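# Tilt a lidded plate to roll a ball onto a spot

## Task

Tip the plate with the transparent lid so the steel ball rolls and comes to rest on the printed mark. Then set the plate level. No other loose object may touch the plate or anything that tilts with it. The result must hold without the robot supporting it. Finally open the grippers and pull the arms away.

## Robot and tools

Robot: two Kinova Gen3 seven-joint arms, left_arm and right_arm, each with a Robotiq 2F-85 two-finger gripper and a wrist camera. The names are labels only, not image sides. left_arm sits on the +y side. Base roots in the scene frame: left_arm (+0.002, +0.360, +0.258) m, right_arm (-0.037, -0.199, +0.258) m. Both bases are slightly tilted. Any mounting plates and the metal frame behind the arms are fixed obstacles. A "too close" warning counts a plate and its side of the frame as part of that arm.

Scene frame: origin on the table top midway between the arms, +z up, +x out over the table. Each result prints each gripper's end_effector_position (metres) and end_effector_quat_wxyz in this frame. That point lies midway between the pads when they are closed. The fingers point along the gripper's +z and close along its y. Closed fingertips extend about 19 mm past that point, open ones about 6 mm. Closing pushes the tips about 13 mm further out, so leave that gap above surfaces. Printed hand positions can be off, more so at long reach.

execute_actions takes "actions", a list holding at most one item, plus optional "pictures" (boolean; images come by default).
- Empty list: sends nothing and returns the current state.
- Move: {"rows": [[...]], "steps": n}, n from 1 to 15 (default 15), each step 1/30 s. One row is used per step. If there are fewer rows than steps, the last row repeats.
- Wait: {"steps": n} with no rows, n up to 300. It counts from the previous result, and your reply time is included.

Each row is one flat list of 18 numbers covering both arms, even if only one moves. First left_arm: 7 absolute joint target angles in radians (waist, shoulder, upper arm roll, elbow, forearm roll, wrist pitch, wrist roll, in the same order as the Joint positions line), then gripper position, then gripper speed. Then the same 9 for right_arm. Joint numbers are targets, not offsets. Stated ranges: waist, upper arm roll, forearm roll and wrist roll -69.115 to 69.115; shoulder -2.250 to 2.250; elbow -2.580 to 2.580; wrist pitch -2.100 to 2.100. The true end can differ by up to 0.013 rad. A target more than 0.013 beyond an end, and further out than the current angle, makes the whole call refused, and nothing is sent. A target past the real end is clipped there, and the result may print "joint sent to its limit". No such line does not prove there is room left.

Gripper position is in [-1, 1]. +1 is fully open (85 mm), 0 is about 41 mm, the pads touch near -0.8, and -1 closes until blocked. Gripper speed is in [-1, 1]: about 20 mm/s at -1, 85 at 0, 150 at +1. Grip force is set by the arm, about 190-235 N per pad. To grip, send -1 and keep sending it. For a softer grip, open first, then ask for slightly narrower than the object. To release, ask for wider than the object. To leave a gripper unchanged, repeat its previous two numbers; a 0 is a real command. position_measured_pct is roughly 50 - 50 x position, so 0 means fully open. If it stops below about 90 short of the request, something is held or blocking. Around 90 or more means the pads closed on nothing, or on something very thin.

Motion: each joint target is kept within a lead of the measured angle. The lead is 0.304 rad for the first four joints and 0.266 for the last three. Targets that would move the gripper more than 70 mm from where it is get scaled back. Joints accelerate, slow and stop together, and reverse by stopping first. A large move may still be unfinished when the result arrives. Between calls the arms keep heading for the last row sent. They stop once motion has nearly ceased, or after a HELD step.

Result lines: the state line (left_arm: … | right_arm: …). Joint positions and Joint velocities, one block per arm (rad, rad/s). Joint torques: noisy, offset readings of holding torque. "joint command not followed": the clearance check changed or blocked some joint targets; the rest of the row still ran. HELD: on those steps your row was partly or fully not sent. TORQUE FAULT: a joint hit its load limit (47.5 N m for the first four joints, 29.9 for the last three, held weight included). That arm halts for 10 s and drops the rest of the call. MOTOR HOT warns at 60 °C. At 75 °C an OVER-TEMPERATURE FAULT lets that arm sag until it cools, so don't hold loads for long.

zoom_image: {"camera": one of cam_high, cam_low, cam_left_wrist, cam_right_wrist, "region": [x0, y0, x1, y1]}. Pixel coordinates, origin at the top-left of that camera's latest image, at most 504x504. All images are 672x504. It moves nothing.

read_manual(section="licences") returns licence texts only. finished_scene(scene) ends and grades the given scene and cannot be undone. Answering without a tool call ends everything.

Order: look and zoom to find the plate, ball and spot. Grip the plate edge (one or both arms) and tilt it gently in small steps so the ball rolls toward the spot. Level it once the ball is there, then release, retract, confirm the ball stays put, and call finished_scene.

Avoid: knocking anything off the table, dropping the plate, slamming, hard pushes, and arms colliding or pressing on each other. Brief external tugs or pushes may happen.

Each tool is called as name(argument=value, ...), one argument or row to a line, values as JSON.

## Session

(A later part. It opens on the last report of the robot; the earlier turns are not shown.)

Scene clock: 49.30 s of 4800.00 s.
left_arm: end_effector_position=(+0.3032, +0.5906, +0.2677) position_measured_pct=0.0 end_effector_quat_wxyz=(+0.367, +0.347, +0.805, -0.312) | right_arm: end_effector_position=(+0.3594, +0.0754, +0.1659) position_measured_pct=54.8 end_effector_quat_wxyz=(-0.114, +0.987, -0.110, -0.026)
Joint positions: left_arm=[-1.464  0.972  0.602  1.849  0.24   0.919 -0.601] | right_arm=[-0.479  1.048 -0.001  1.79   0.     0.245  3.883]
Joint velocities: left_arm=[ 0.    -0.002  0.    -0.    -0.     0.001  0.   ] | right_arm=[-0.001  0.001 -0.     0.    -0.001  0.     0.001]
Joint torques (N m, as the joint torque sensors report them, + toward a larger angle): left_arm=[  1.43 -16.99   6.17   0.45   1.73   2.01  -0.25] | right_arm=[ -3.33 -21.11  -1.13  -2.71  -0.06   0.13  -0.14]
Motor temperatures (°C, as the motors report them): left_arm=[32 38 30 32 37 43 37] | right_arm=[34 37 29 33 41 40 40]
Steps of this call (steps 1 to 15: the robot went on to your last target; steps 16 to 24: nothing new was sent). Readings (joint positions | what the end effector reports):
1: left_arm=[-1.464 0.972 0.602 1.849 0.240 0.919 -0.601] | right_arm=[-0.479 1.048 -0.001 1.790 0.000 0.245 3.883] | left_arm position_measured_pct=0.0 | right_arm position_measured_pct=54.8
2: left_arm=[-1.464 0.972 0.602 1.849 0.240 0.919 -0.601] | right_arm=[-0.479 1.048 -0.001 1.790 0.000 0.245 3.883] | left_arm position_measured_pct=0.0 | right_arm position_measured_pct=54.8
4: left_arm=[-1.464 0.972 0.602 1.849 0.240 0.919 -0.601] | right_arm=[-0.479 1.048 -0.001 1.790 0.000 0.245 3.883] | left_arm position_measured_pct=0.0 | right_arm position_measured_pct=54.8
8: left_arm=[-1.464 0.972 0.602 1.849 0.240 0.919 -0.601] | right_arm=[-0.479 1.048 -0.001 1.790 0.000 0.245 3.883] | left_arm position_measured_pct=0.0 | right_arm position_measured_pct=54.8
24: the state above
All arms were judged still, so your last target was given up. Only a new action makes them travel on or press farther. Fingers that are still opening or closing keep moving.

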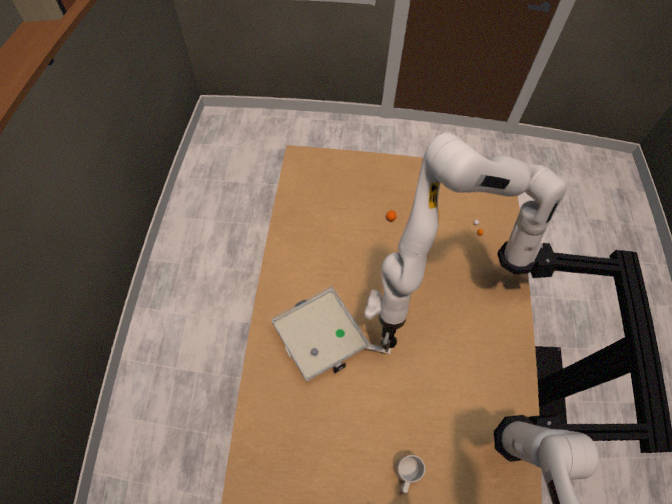

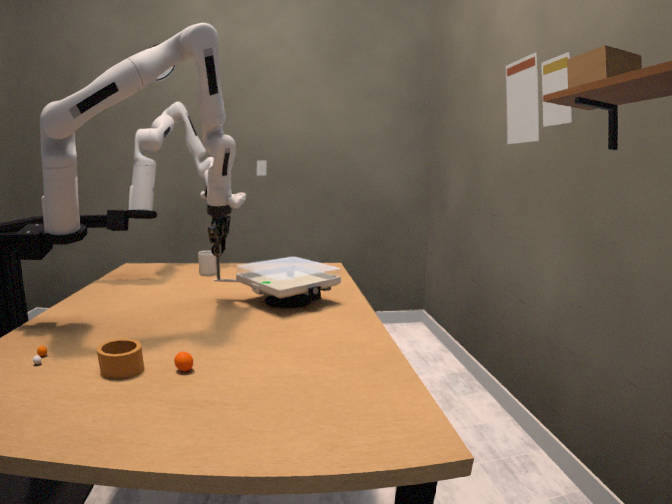

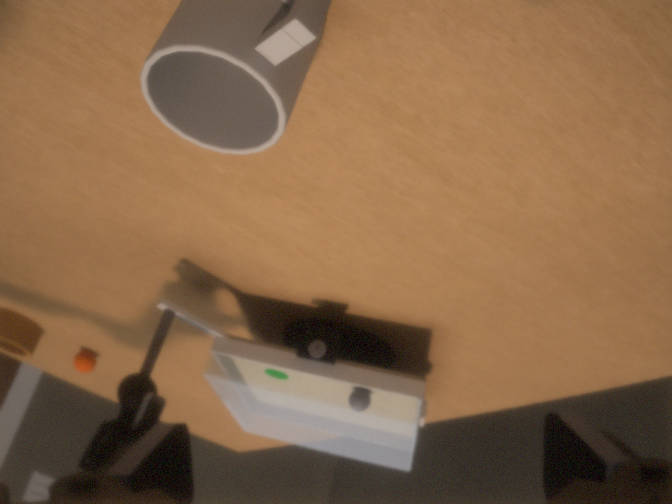

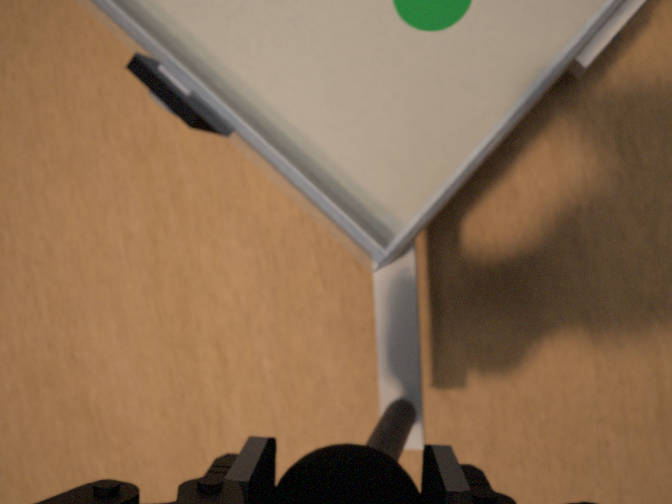

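execute_actions(
  actions=[
    {"rows":[[-1.464,0.972,0.602,1.849,0.24,0.919,-0.601,1,0,-0.484,1.0679,0,1.725,0,0.3429,3.877,-0.2,-1]]},
  ],
  pictures=false,
)

execute_actions(
  actions=[
    {"steps":16},
  ],
)

execute_actions(
  actions=[
    {"rows":[[-1.464,0.972,0.602,1.849,0.24,0.919,-0.601,1,0,-0.4779,1.0425,0,1.7897,0,0.2532,3.8833,-0.2,-1]]},
  ],
  pictures=false,
)

execute_actions(
  actions=[
    {"steps":6},
  ],
  pictures=false,
)

execute_actions(
  actions=[
    {"rows":[[-1.464,0.972,0.602,1.849,0.24,0.919,-0.601,1,0,-0.4812,1.0559,0,1.7555,0,0.3006,3.88,-0.2,-1]]},
  ],
)

zoom_image(
  camera="cam_high",
  region=[250, 260, 450, 410],
)

execute_actions(
  actions=[
    {"steps":60},
  ],
)

zoom_image(
  camera="cam_high",
  region=[250, 260, 450, 410],
)

Scene clock: 63.37 s of 4800.00 s.
left_arm: end_effector_position=(+0.3032, +0.5906, +0.2677) position_measured_pct=0.0 end_effector_quat_wxyz=(+0.367, +0.347, +0.805, -0.312) | right_arm: end_effector_position=(+0.3596, +0.0789, +0.1637) position_measured_pct=54.8 end_effector_quat_wxyz=(-0.098, +0.988, -0.108, -0.045)
Joint positions: left_arm=[-1.464  0.972  0.602  1.849  0.24   0.919 -0.601] | right_arm=[-0.484  1.067 -0.001  1.725  0.     0.343  3.877]
Joint velocities: left_arm=[-0.     0.001 -0.    -0.    -0.    -0.     0.   ] | right_arm=[-0.     0.003  0.    -0.001 -0.001 -0.001 -0.   ]
Joint torques (N m, as the joint torque sensors report them, + toward a larger angle): left_arm=[  1.21 -17.15   6.13   0.41   1.84   1.96  -0.33] | right_arm=[ -3.82 -20.59  -0.92  -3.43  -0.12   0.07   0.02]
Motor temperatures (°C, as the motors report them): left_arm=[32 38 30 32 37 43 37] | right_arm=[34 37 29 33 41 40 40]
Steps of this call (steps 1 to 170: nothing new was sent; then 7.90 s passed at rest; steps 171 to 185: all 15 steps of this action). Readings (joint positions | what the end effector reports):
171: left_arm=[-1.464 0.972 0.602 1.849 0.240 0.919 -0.601] | right_arm=[-0.479 1.048 -0.001 1.789 0.000 0.247 3.883] | left_arm position_measured_pct=0.0 | right_arm position_measured_pct=54.8
172: left_arm=[-1.464 0.972 0.602 1.849 0.240 0.919 -0.601] | right_arm=[-0.480 1.050 -0.000 1.784 0.000 0.255 3.883] | left_arm position_measured_pct=0.0 | right_arm position_measured_pct=54.8
174: left_arm=[-1.464 0.972 0.602 1.849 0.240 0.919 -0.601] | right_arm=[-0.482 1.059 -0.000 1.758 0.000 0.292 3.880] | left_arm position_measured_pct=0.0 | right_arm position_measured_pct=54.8
178: left_arm=[-1.464 0.972 0.602 1.849 0.240 0.919 -0.601] | right_arm=[-0.484 1.066 -0.001 1.727 0.000 0.340 3.877] | left_arm position_measured_pct=0.0 | right_arm position_measured_pct=54.8
185: the state above

Scene clock: 63.90 s of 4800.00 s.
left_arm: end_effector_position=(+0.3032, +0.5906, +0.2677) position_measured_pct=0.0 end_effector_quat_wxyz=(+0.367, +0.347, +0.805, -0.312) | right_arm: end_effector_position=(+0.3596, +0.0790, +0.1637) position_measured_pct=54.8 end_effector_quat_wxyz=(-0.098, +0.988, -0.108, -0.045)
Joint positions: left_arm=[-1.464  0.972  0.602  1.849  0.24   0.919 -0.601] | right_arm=[-0.484  1.067 -0.     1.725  0.     0.343  3.877]
Joint velocities: left_arm=[-0.    -0.    -0.     0.    -0.     0.     0.001] | right_arm=[ 0.001  0.001  0.    -0.001 -0.     0.     0.   ]
Joint torques (N m, as the joint torque sensors report them, + toward a larger angle): left_arm=[  1.41 -16.97   6.15   0.44   1.82   2.    -0.33] | right_arm=[ -3.53 -20.46  -1.18  -3.31   0.13   0.08  -0.34]
Motor temperatures (°C, as the motors report them): left_arm=[32 38 30 32 37 43 37] | right_arm=[34 37 29 33 41 40 40]
Steps of this call (steps 1 to 15: the robot went on to your last target; step 16: nothing new was sent). Readings (joint positions | what the end effector reports):
1: left_arm=[-1.464 0.972 0.602 1.849 0.240 0.919 -0.601] | right_arm=[-0.484 1.067 -0.001 1.725 0.000 0.343 3.877] | left_arm position_measured_pct=0.0 | right_arm position_measured_pct=54.8
2: left_arm=[-1.464 0.972 0.602 1.849 0.240 0.919 -0.601] | right_arm=[-0.484 1.067 -0.001 1.725 0.000 0.343 3.877] | left_arm position_measured_pct=0.0 | right_arm position_measured_pct=54.8
4: left_arm=[-1.464 0.972 0.602 1.849 0.240 0.919 -0.601] | right_arm=[-0.484 1.067 -0.001 1.725 0.000 0.343 3.877] | left_arm position_measured_pct=0.0 | right_arm position_measured_pct=54.8
8: left_arm=[-1.464 0.972 0.602 1.849 0.240 0.919 -0.601] | right_arm=[-0.484 1.067 -0.000 1.725 0.000 0.343 3.877] | left_arm position_measured_pct=0.0 | right_arm position_measured_pct=54.8
16: the state above
All arms were judged still, so your last target was given up. Only a new action makes them travel on or press farther. Fingers that are still opening or closing keep moving.

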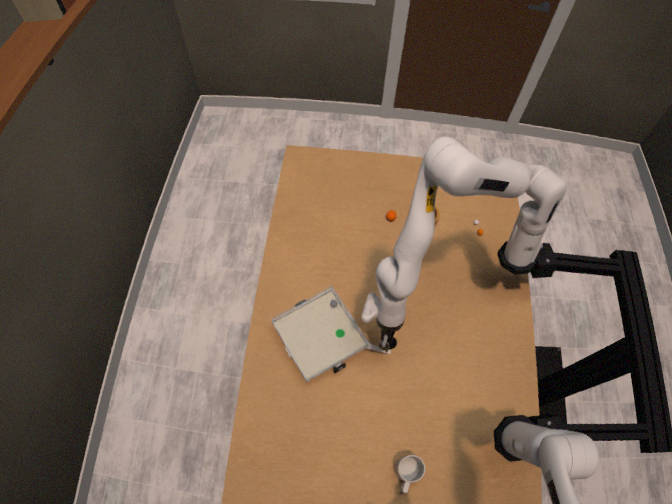

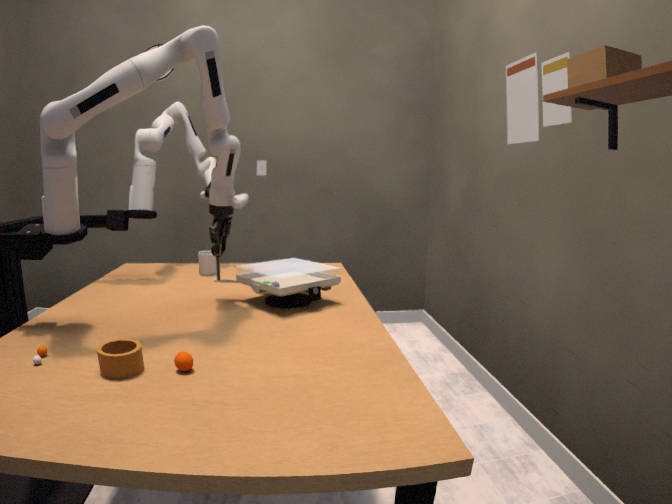

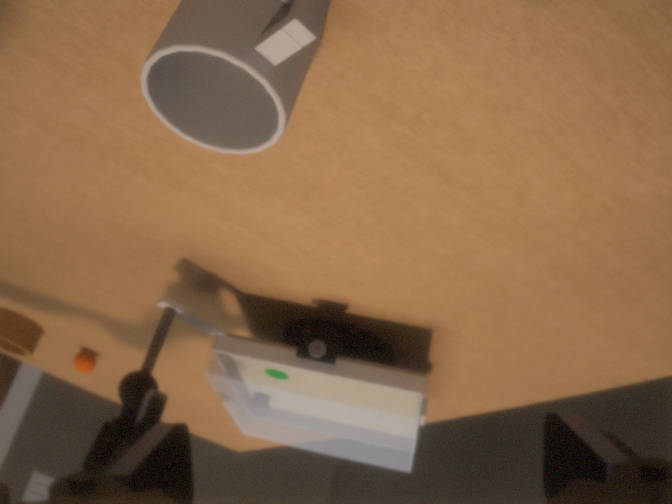

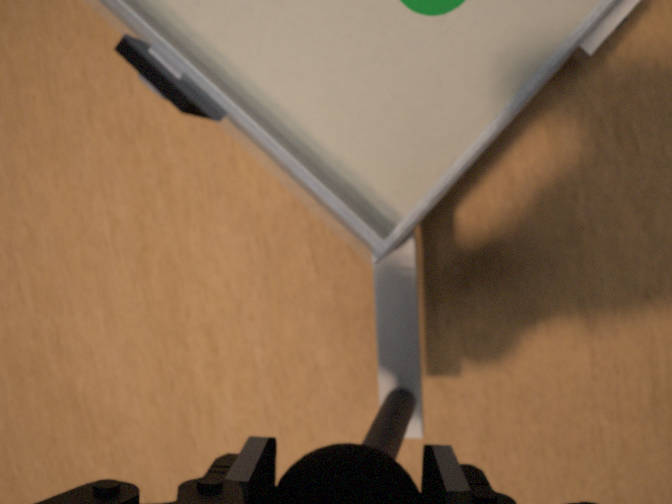

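Scene clock: 64.40 s of 4800.00 s.
left_arm: end_effector_position=(+0.3032, +0.5906, +0.2677) position_measured_pct=0.0 end_effector_quat_wxyz=(+0.367, +0.347, +0.805, -0.312) | right_arm: end_effector_position=(+0.3604, +0.0750, +0.1681) position_measured_pct=54.8 end_effector_quat_wxyz=(-0.114, +0.987, -0.111, -0.026)
Joint positions: left_arm=[-1.464  0.972  0.602  1.849  0.24   0.919 -0.601] | right_arm=[-0.478  1.043 -0.001  1.789 -0.     0.252  3.883]
Joint velocities: left_arm=[ 0.    -0.001  0.    -0.     0.     0.001 -0.   ] | right_arm=[-0.001 -0.002 -0.     0.001  0.     0.002 -0.   ]
Joint torques (N m, as the joint torque sensors report them, + toward a larger angle): left_arm=[  1.5  -17.09   6.21   0.45   1.68   1.98  -0.35] | right_arm=[ -3.82 -21.08  -0.95  -2.54   0.09   0.12  -0.18]
Motor temperatures (°C, as the motors report them): left_arm=[32 38 30 32 37 43 37] | right_arm=[34 37 29 33 41 40 40]
Steps of this call (steps 1 to 15: all 15 steps of this action). Readings (joint positions | what the end effector reports):
1: left_arm=[-1.464 0.972 0.602 1.849 0.240 0.919 -0.601] | right_arm=[-0.484 1.067 -0.001 1.726 0.000 0.341 3.877] | left_arm position_measured_pct=0.0 | right_arm position_measured_pct=54.8
2: left_arm=[-1.464 0.972 0.602 1.849 0.240 0.919 -0.601] | right_arm=[-0.484 1.064 -0.001 1.731 0.000 0.334 3.878] | left_arm position_measured_pct=0.0 | right_arm position_measured_pct=54.8
4: left_arm=[-1.464 0.972 0.602 1.849 0.240 0.919 -0.601] | right_arm=[-0.481 1.053 -0.001 1.757 0.000 0.298 3.880] | left_arm position_measured_pct=0.0 | right_arm position_measured_pct=54.8
8: left_arm=[-1.464 0.972 0.602 1.849 0.240 0.919 -0.601] | right_arm=[-0.479 1.044 -0.001 1.787 -0.000 0.254 3.883] | left_arm position_measured_pct=0.0 | right_arm position_measured_pct=54.8
15: the state above

Scene clock: 64.60 s of 4800.00 s.
left_arm: end_effector_position=(+0.3032, +0.5906, +0.2677) position_measured_pct=0.0 end_effector_quat_wxyz=(+0.367, +0.347, +0.805, -0.312) | right_arm: end_effector_position=(+0.3604, +0.0750, +0.1682) position_measured_pct=54.8 end_effector_quat_wxyz=(-0.114, +0.987, -0.111, -0.026)
Joint positions: left_arm=[-1.464  0.972  0.602  1.849  0.24   0.919 -0.601] | right_arm=[-0.478  1.043 -0.001  1.789 -0.     0.252  3.883]
Joint velocities: left_arm=[ 0.     0.001  0.    -0.    -0.    -0.     0.   ] | right_arm=[ 0.001  0.003 -0.    -0.     0.001 -0.001  0.   ]
Joint torques (N m, as the joint torque sensors report them, + toward a larger angle): left_arm=[  1.33 -17.04   6.07   0.43   1.78   1.97  -0.33] | right_arm=[ -3.54 -21.11  -0.93  -2.35   0.21   0.31  -0.11]
Motor temperatures (°C, as the motors report them): left_arm=[32 38 30 32 37 43 37] | right_arm=[34 37 29 33 41 40 40]
Steps of this call (steps 1 to 6: the robot went on to your last target). Readings (joint positions | what the end effector reports):
1: left_arm=[-1.464 0.972 0.602 1.849 0.240 0.919 -0.601] | right_arm=[-0.478 1.043 -0.001 1.789 -0.000 0.252 3.883] | left_arm position_measured_pct=0.0 | right_arm position_measured_pct=54.8
2: left_arm=[-1.464 0.972 0.602 1.849 0.240 0.919 -0.601] | right_arm=[-0.478 1.043 -0.001 1.789 -0.000 0.252 3.883] | left_arm position_measured_pct=0.0 | right_arm position_measured_pct=54.8
4: left_arm=[-1.464 0.972 0.602 1.849 0.240 0.919 -0.601] | right_arm=[-0.478 1.043 -0.001 1.789 -0.000 0.252 3.883] | left_arm position_measured_pct=0.0 | right_arm position_measured_pct=54.8
6: the state above

Scene clock: 65.10 s of 4800.00 s.
left_arm: end_effector_position=(+0.3032, +0.5906, +0.2677) position_measured_pct=0.0 end_effector_quat_wxyz=(+0.367, +0.347, +0.805, -0.312) | right_arm: end_effector_position=(+0.3599, +0.0770, +0.1657) position_measured_pct=54.8 end_effector_quat_wxyz=(-0.105, +0.988, -0.109, -0.036)
Joint positions: left_arm=[-1.464  0.972  0.602  1.849  0.24   0.919 -0.601] | right_arm=[-0.481  1.056 -0.001  1.755  0.     0.3    3.88 ]
Joint velocities: left_arm=[ 0.     0.    -0.    -0.    -0.     0.001 -0.   ] | right_arm=[-0.     0.     0.    -0.     0.001  0.001  0.001]
Joint torques (N m, as the joint torque sensors report them, + toward a larger angle): left_arm=[  1.43 -17.1    6.13   0.58   1.75   1.99  -0.33] | right_arm=[ -4.08 -20.38  -1.08  -3.35   0.21  -0.05   0.01]
Motor temperatures (°C, as the motors report them): left_arm=[32 38 30 32 37 43 37] | right_arm=[34 37 29 33 41 40 40]
Steps of this call (steps 1 to 15: all 15 steps of this action). Readings (joint positions | what the end effector reports):
1: left_arm=[-1.464 0.972 0.602 1.849 0.240 0.919 -0.601] | right_arm=[-0.479 1.044 -0.001 1.788 -0.000 0.254 3.883] | left_arm position_measured_pct=0.0 | right_arm position_measured_pct=54.8
2: left_arm=[-1.464 0.972 0.602 1.849 0.240 0.919 -0.601] | right_arm=[-0.479 1.046 -0.000 1.782 -0.000 0.261 3.883] | left_arm position_measured_pct=0.0 | right_arm position_measured_pct=54.8
4: left_arm=[-1.464 0.972 0.602 1.849 0.240 0.919 -0.601] | right_arm=[-0.481 1.053 -0.000 1.765 0.000 0.286 3.881] | left_arm position_measured_pct=0.0 | right_arm position_measured_pct=54.8
8: left_arm=[-1.464 0.972 0.602 1.849 0.240 0.919 -0.601] | right_arm=[-0.481 1.055 -0.001 1.756 0.000 0.299 3.880] | left_arm position_measured_pct=0.0 | right_arm position_measured_pct=54.8
15: the state above

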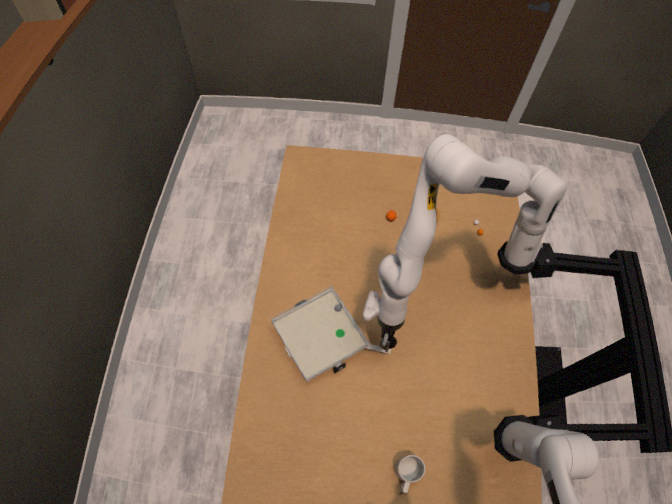

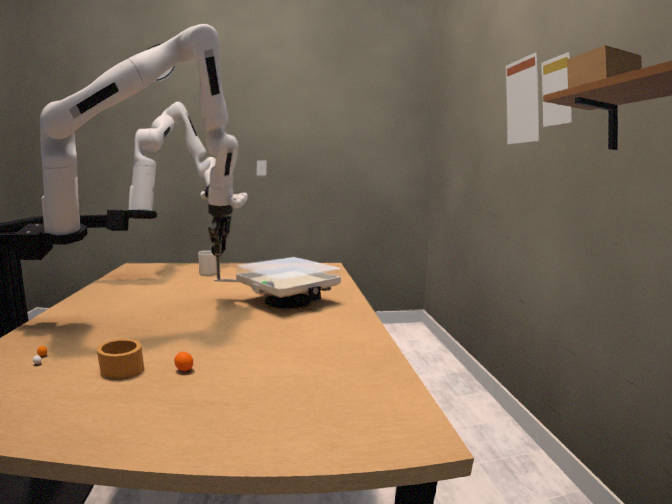

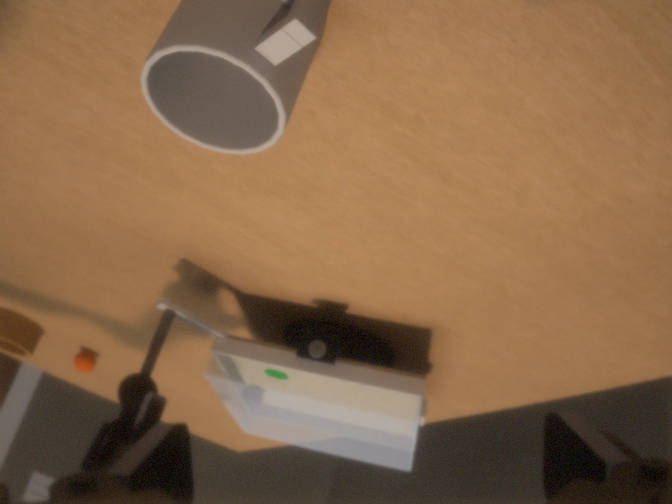

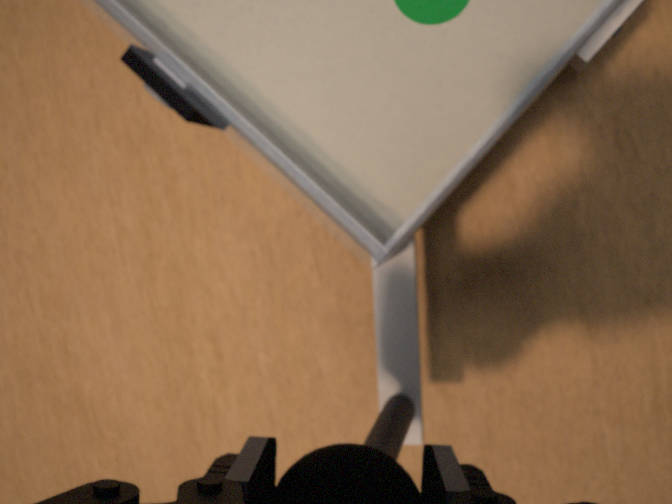

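Region (250, 260, 450, 410) of cam_high's 672x504 image, scaled by 2.520, with more detail than that image has; it fills the top 378 rows of this view, and the rest is white.

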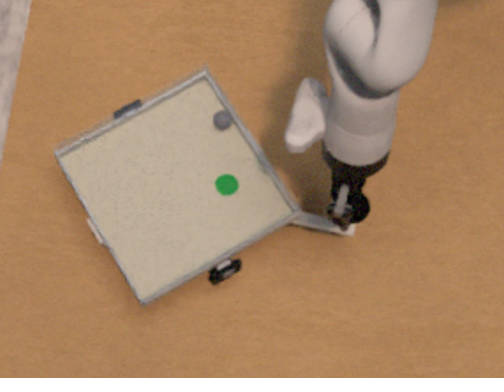

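Scene clock: 67.10 s of 4800.00 s.
left_arm: end_effector_position=(+0.3032, +0.5906, +0.2677) position_measured_pct=0.0 end_effector_quat_wxyz=(+0.367, +0.347, +0.805, -0.312) | right_arm: end_effector_position=(+0.3599, +0.0770, +0.1657) position_measured_pct=54.8 end_effector_quat_wxyz=(-0.105, +0.988, -0.109, -0.036)
Joint positions: left_arm=[-1.464  0.972  0.602  1.849  0.24   0.919 -0.601] | right_arm=[-0.482  1.056 -0.001  1.755  0.     0.3    3.88 ]
Joint velocities: left_arm=[ 0. -0. -0. -0.  0.  0.  0.] | right_arm=[-0.001 -0.001  0.    -0.     0.001  0.    -0.001]
Joint torques (N m, as the joint torque sensors report them, + toward a larger angle): left_arm=[  1.32 -17.05   6.14   0.32   1.85   2.02  -0.21] | right_arm=[ -3.54 -20.77  -1.1   -3.28   0.07   0.     0.04]
Motor temperatures (°C, as the motors report them): left_arm=[32 38 30 32 37 43 37] | right_arm=[34 37 29 33 41 40 40]
Steps of this call (steps 1 to 15: the robot went on to your last target; steps 16 to 60: nothing new was sent). Readings (joint positions | what the end effector reports):
1: left_arm=[-1.464 0.972 0.602 1.849 0.240 0.919 -0.601] | right_arm=[-0.481 1.056 -0.001 1.755 0.000 0.300 3.880] | left_arm position_measured_pct=0.0 | right_arm position_measured_pct=54.8
2: left_arm=[-1.464 0.972 0.602 1.849 0.240 0.919 -0.601] | right_arm=[-0.481 1.056 -0.001 1.755 0.000 0.300 3.880] | left_arm position_measured_pct=0.0 | right_arm position_measured_pct=54.8
4: left_arm=[-1.464 0.972 0.602 1.849 0.240 0.919 -0.601] | right_arm=[-0.482 1.056 -0.001 1.755 0.000 0.300 3.880] | left_arm position_measured_pct=0.0 | right_arm position_measured_pct=54.8
8: left_arm=[-1.464 0.972 0.602 1.849 0.240 0.919 -0.601] | right_arm=[-0.482 1.056 -0.001 1.755 0.000 0.300 3.880] | left_arm position_measured_pct=0.0 | right_arm position_measured_pct=54.8
60: the state above
All arms were judged still, so your last target was given up. Only a new action makes them travel on or press farther. Fingers that are still opening or closing keep moving.

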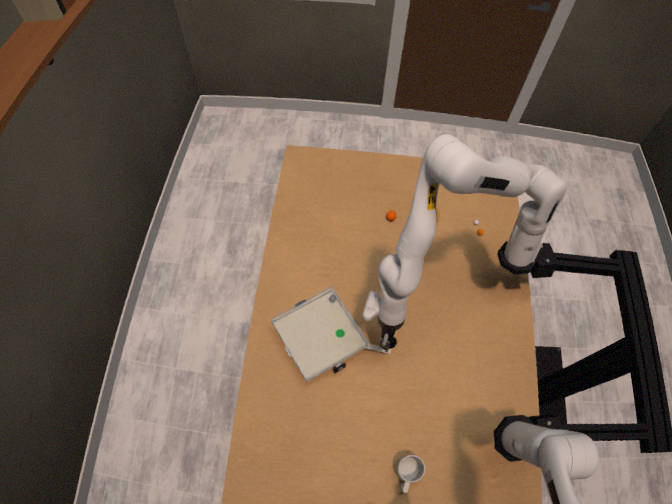

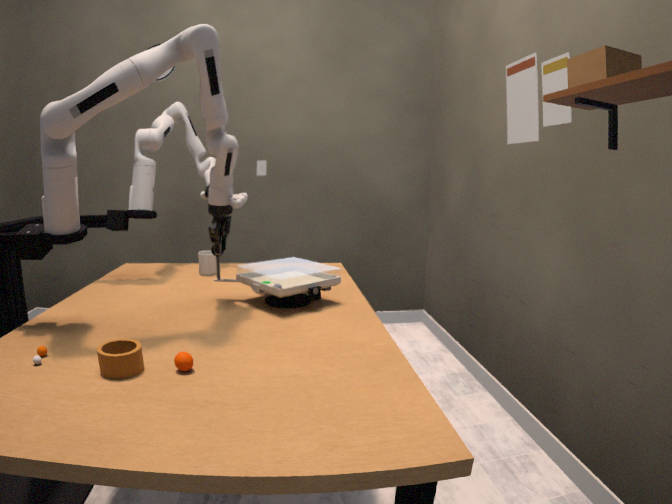

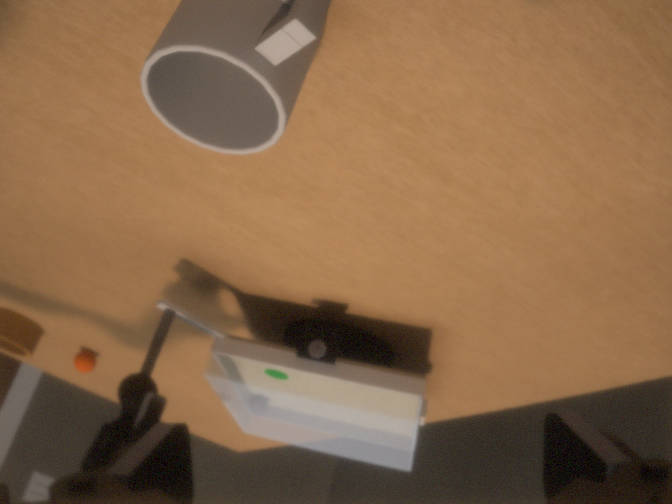

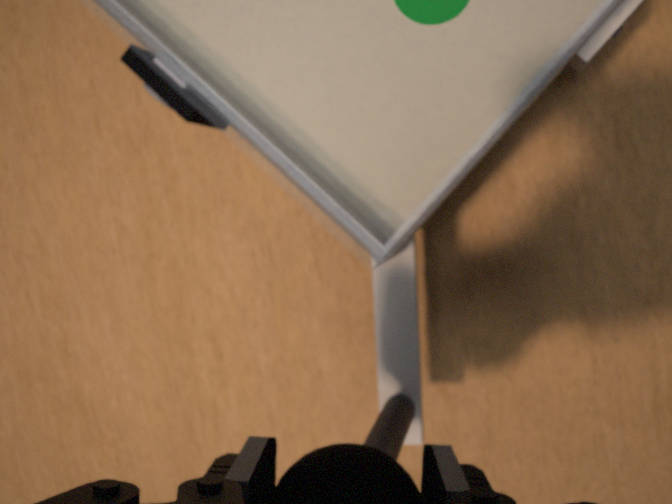

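Region (250, 260, 450, 410) of cam_high's 672x504 image, scaled by 2.520, with more detail than that image has; it fills the top 378 rows of this view, and the rest is white.

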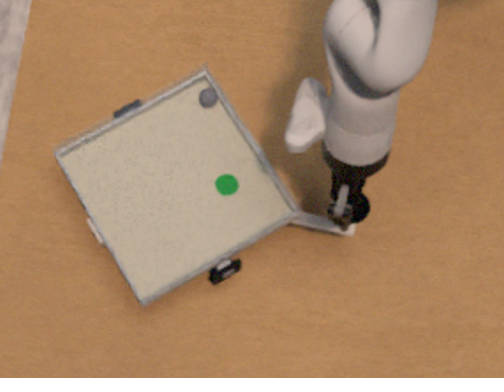

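execute_actions(
  actions=[
    {"rows":[[-1.464,0.972,0.602,1.849,0.24,0.919,-0.601,1,0,-0.4851,1.0717,0,1.71,0,0.3653,3.876,-0.2,-1]]},
  ],
  pictures=false,
)

execute_actions(
  actions=[
    {"rows":[[-1.464,0.972,0.602,1.849,0.24,0.919,-0.601,1,0,-0.4811,1.055,0,1.7552,0,0.3018,3.88,-0.2,-1]]},
  ],
)

zoom_image(
  camera="cam_high",
  region=[250, 260, 450, 410],
)

execute_actions(
  actions=[
    {"steps":90},
  ],
)

zoom_image(
  camera="cam_high",
  region=[250, 260, 450, 410],
)

Scene clock: 74.57 s of 4800.00 s.
left_arm: end_effector_position=(+0.3032, +0.5906, +0.2677) position_measured_pct=0.0 end_effector_quat_wxyz=(+0.367, +0.347, +0.805, -0.312) | right_arm: end_effector_position=(+0.3598, +0.0798, +0.1637) position_measured_pct=54.8 end_effector_quat_wxyz=(-0.094, +0.989, -0.108, -0.049)
Joint positions: left_arm=[-1.464  0.972  0.602  1.849  0.24   0.919 -0.601] | right_arm=[-0.485  1.071 -0.     1.71  -0.     0.365  3.876]
Joint velocities: left_arm=[-0.    -0.     0.     0.    -0.     0.001 -0.   ] | right_arm=[-0.001  0.002  0.    -0.     0.    -0.001 -0.   ]
Joint torques (N m, as the joint torque sensors report them, + toward a larger angle): left_arm=[  1.4  -17.07   6.05   0.38   1.8    1.95  -0.27] | right_arm=[ -3.73 -21.06  -0.98  -3.17  -0.06   0.29  -0.02]
Motor temperatures (°C, as the motors report them): left_arm=[32 38 30 32 37 43 37] | right_arm=[34 38 29 33 41 40 40]
Steps of this call (steps 1 to 90: nothing new was sent; then 3.97 s passed at rest; steps 91 to 105: all 15 steps of this action). Readings (joint positions | what the end effector reports):
91: left_arm=[-1.464 0.972 0.602 1.849 0.240 0.919 -0.601] | right_arm=[-0.482 1.056 -0.000 1.754 0.000 0.302 3.880] | left_arm position_measured_pct=0.0 | right_arm position_measured_pct=54.8
92: left_arm=[-1.464 0.972 0.602 1.849 0.240 0.919 -0.601] | right_arm=[-0.482 1.058 -0.000 1.749 0.000 0.309 3.880] | left_arm position_measured_pct=0.0 | right_arm position_measured_pct=54.8
94: left_arm=[-1.464 0.972 0.602 1.849 0.240 0.919 -0.601] | right_arm=[-0.484 1.067 -0.000 1.727 0.000 0.340 3.878] | left_arm position_measured_pct=0.0 | right_arm position_measured_pct=54.8
98: left_arm=[-1.464 0.972 0.602 1.849 0.240 0.919 -0.601] | right_arm=[-0.485 1.070 -0.001 1.711 -0.000 0.364 3.876] | left_arm position_measured_pct=0.0 | right_arm position_measured_pct=54.8
105: the state above

Scene clock: 75.07 s of 4800.00 s.
left_arm: end_effector_position=(+0.3032, +0.5906, +0.2677) position_measured_pct=0.0 end_effector_quat_wxyz=(+0.367, +0.347, +0.805, -0.312) | right_arm: end_effector_position=(+0.3601, +0.0773, +0.1660) position_measured_pct=54.8 end_effector_quat_wxyz=(-0.105, +0.988, -0.109, -0.036)
Joint positions: left_arm=[-1.464  0.972  0.602  1.849  0.24   0.919 -0.601] | right_arm=[-0.482  1.055 -0.001  1.754 -0.     0.301  3.88 ]
Joint velocities: left_arm=[-0.    -0.     0.     0.    -0.    -0.    -0.001] | right_arm=[ 0.    -0.    -0.    -0.     0.     0.     0.002]
Joint torques (N m, as the joint torque sensors report them, + toward a larger angle): left_arm=[  1.41 -16.99   6.07   0.36   1.82   1.93  -0.36] | right_arm=[ -3.47 -21.18  -1.04  -2.85   0.2    0.2   -0.13]
Motor temperatures (°C, as the motors report them): left_arm=[32 38 30 32 37 43 37] | right_arm=[34 38 29 33 41 40 40]
Steps of this call (steps 1 to 15: all 15 steps of this action). Readings (joint positions | what the end effector reports):
1: left_arm=[-1.464 0.972 0.602 1.849 0.240 0.919 -0.601] | right_arm=[-0.485 1.070 -0.001 1.711 -0.000 0.364 3.876] | left_arm position_measured_pct=0.0 | right_arm position_measured_pct=54.8
2: left_arm=[-1.464 0.972 0.602 1.849 0.240 0.919 -0.601] | right_arm=[-0.485 1.068 -0.001 1.716 -0.000 0.356 3.877] | left_arm position_measured_pct=0.0 | right_arm position_measured_pct=54.8
4: left_arm=[-1.464 0.972 0.602 1.849 0.240 0.919 -0.601] | right_arm=[-0.483 1.059 -0.001 1.738 -0.000 0.325 3.879] | left_arm position_measured_pct=0.0 | right_arm position_measured_pct=54.8
8: left_arm=[-1.464 0.972 0.602 1.849 0.240 0.919 -0.601] | right_arm=[-0.482 1.056 -0.001 1.753 0.000 0.302 3.880] | left_arm position_measured_pct=0.0 | right_arm position_measured_pct=54.8
15: the state above

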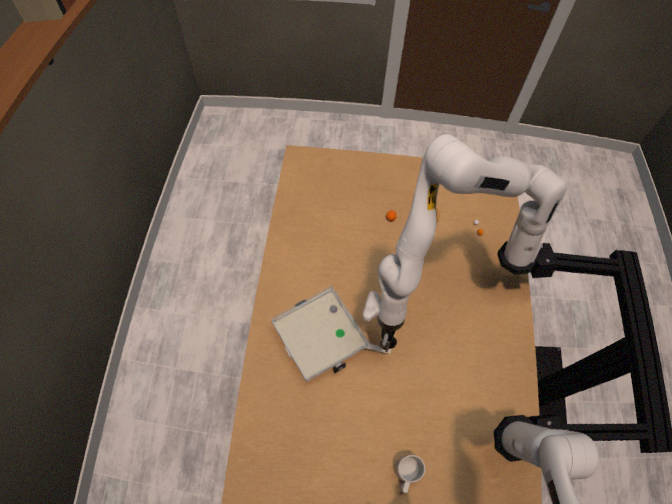

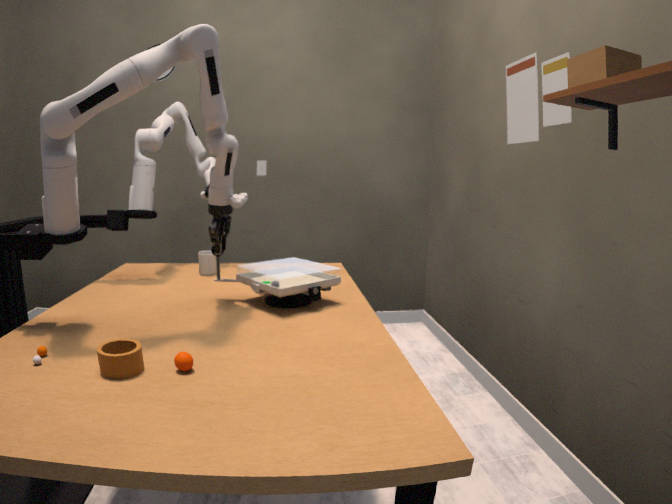

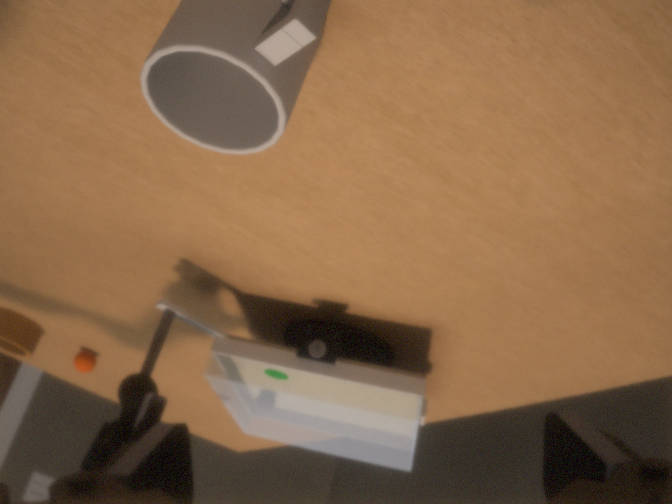

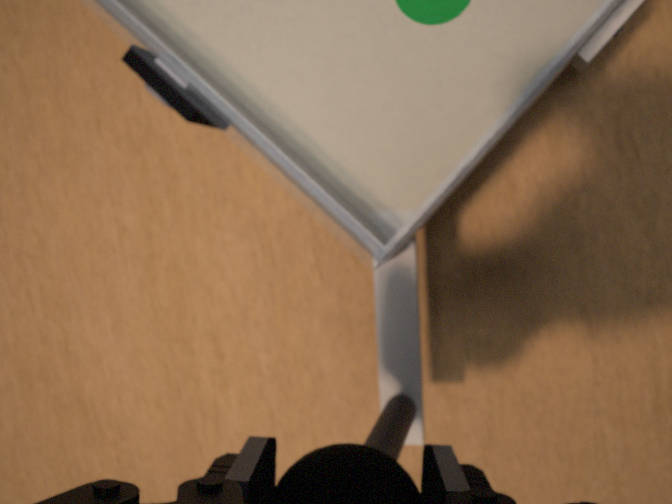

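Region (250, 260, 450, 410) of cam_high's 672x504 image, scaled by 2.520, with more detail than that image has; it fills the top 378 rows of this view, and the rest is white.

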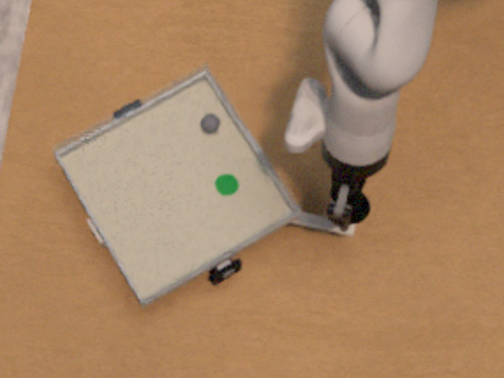

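Scene clock: 78.07 s of 4800.00 s.
left_arm: end_effector_position=(+0.3032, +0.5906, +0.2677) position_measured_pct=0.0 end_effector_quat_wxyz=(+0.367, +0.347, +0.805, -0.312) | right_arm: end_effector_position=(+0.3601, +0.0773, +0.1660) position_measured_pct=54.8 end_effector_quat_wxyz=(-0.105, +0.988, -0.109, -0.036)
Joint positions: left_arm=[-1.464  0.972  0.602  1.849  0.24   0.919 -0.601] | right_arm=[-0.482  1.055 -0.001  1.754 -0.     0.301  3.88 ]
Joint velocities: left_arm=[-0.  0. -0.  0. -0.  0.  0.] | right_arm=[-0.     0.     0.    -0.    -0.002  0.001 -0.   ]
Joint torques (N m, as the joint torque sensors report them, + toward a larger angle): left_arm=[  1.38 -17.11   5.97   0.5    1.77   1.99  -0.28] | right_arm=[ -3.41 -21.34  -1.27  -2.84   0.06   0.29   0.03]
Motor temperatures (°C, as the motors report them): left_arm=[32 38 30 32 37 43 37] | right_arm=[34 38 29 33 41 40 40]
Steps of this call (steps 1 to 15: the robot went on to your last target; steps 16 to 90: nothing new was sent). Readings (joint positions | what the end effector reports):
1: left_arm=[-1.464 0.972 0.602 1.849 0.240 0.919 -0.601] | right_arm=[-0.482 1.055 -0.001 1.754 -0.000 0.301 3.880] | left_arm position_measured_pct=0.0 | right_arm position_measured_pct=54.8
2: left_arm=[-1.464 0.972 0.602 1.849 0.240 0.919 -0.601] | right_arm=[-0.482 1.055 -0.001 1.754 -0.000 0.301 3.880] | left_arm position_measured_pct=0.0 | right_arm position_measured_pct=54.8
4: left_arm=[-1.464 0.972 0.602 1.849 0.240 0.919 -0.601] | right_arm=[-0.482 1.055 -0.001 1.754 -0.000 0.301 3.880] | left_arm position_measured_pct=0.0 | right_arm position_measured_pct=54.8
8: left_arm=[-1.464 0.972 0.602 1.849 0.240 0.919 -0.601] | right_arm=[-0.482 1.055 -0.001 1.754 -0.000 0.301 3.880] | left_arm position_measured_pct=0.0 | right_arm position_measured_pct=54.8
90: the state above
All arms were judged still, so your last target was given up. Only a new action makes them travel on or press farther. Fingers that are still opening or closing keep moving.

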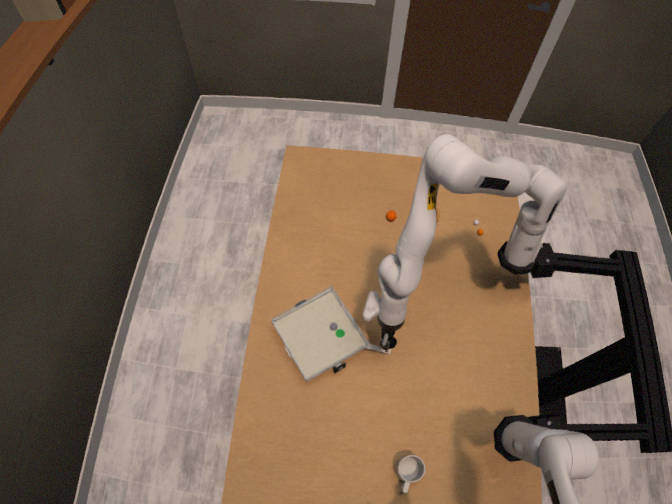

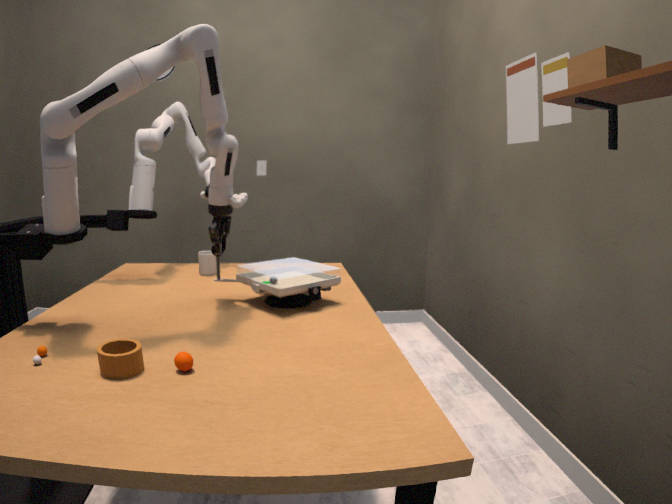

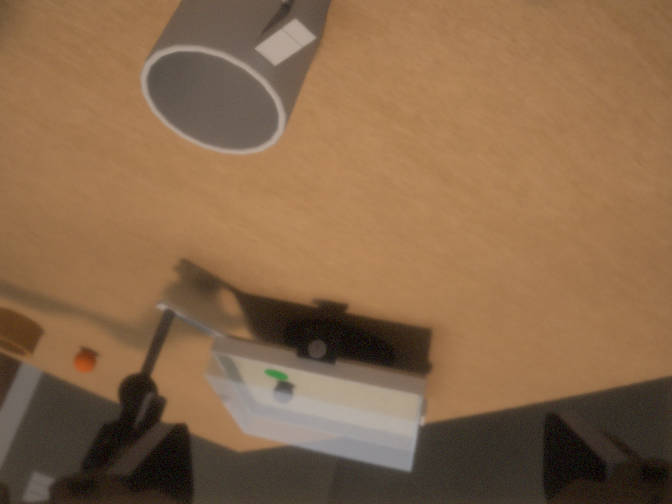

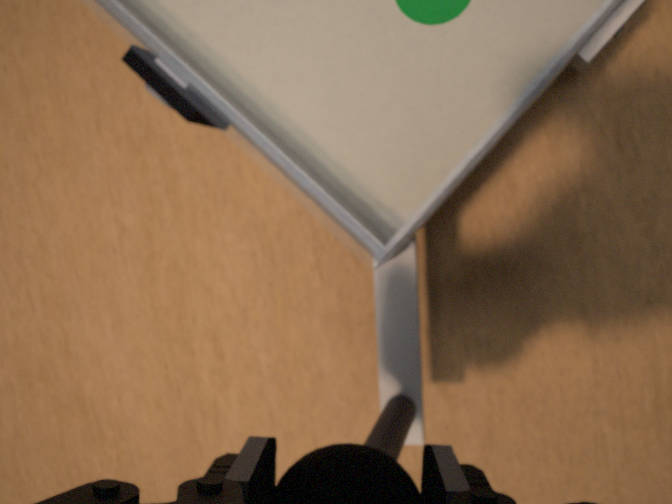

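Region (250, 260, 450, 410) of cam_high's 672x504 image, scaled by 2.520, with more detail than that image has; it fills the top 378 rows of this view, and the rest is white.

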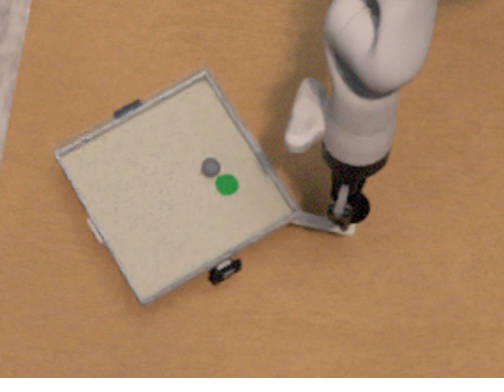

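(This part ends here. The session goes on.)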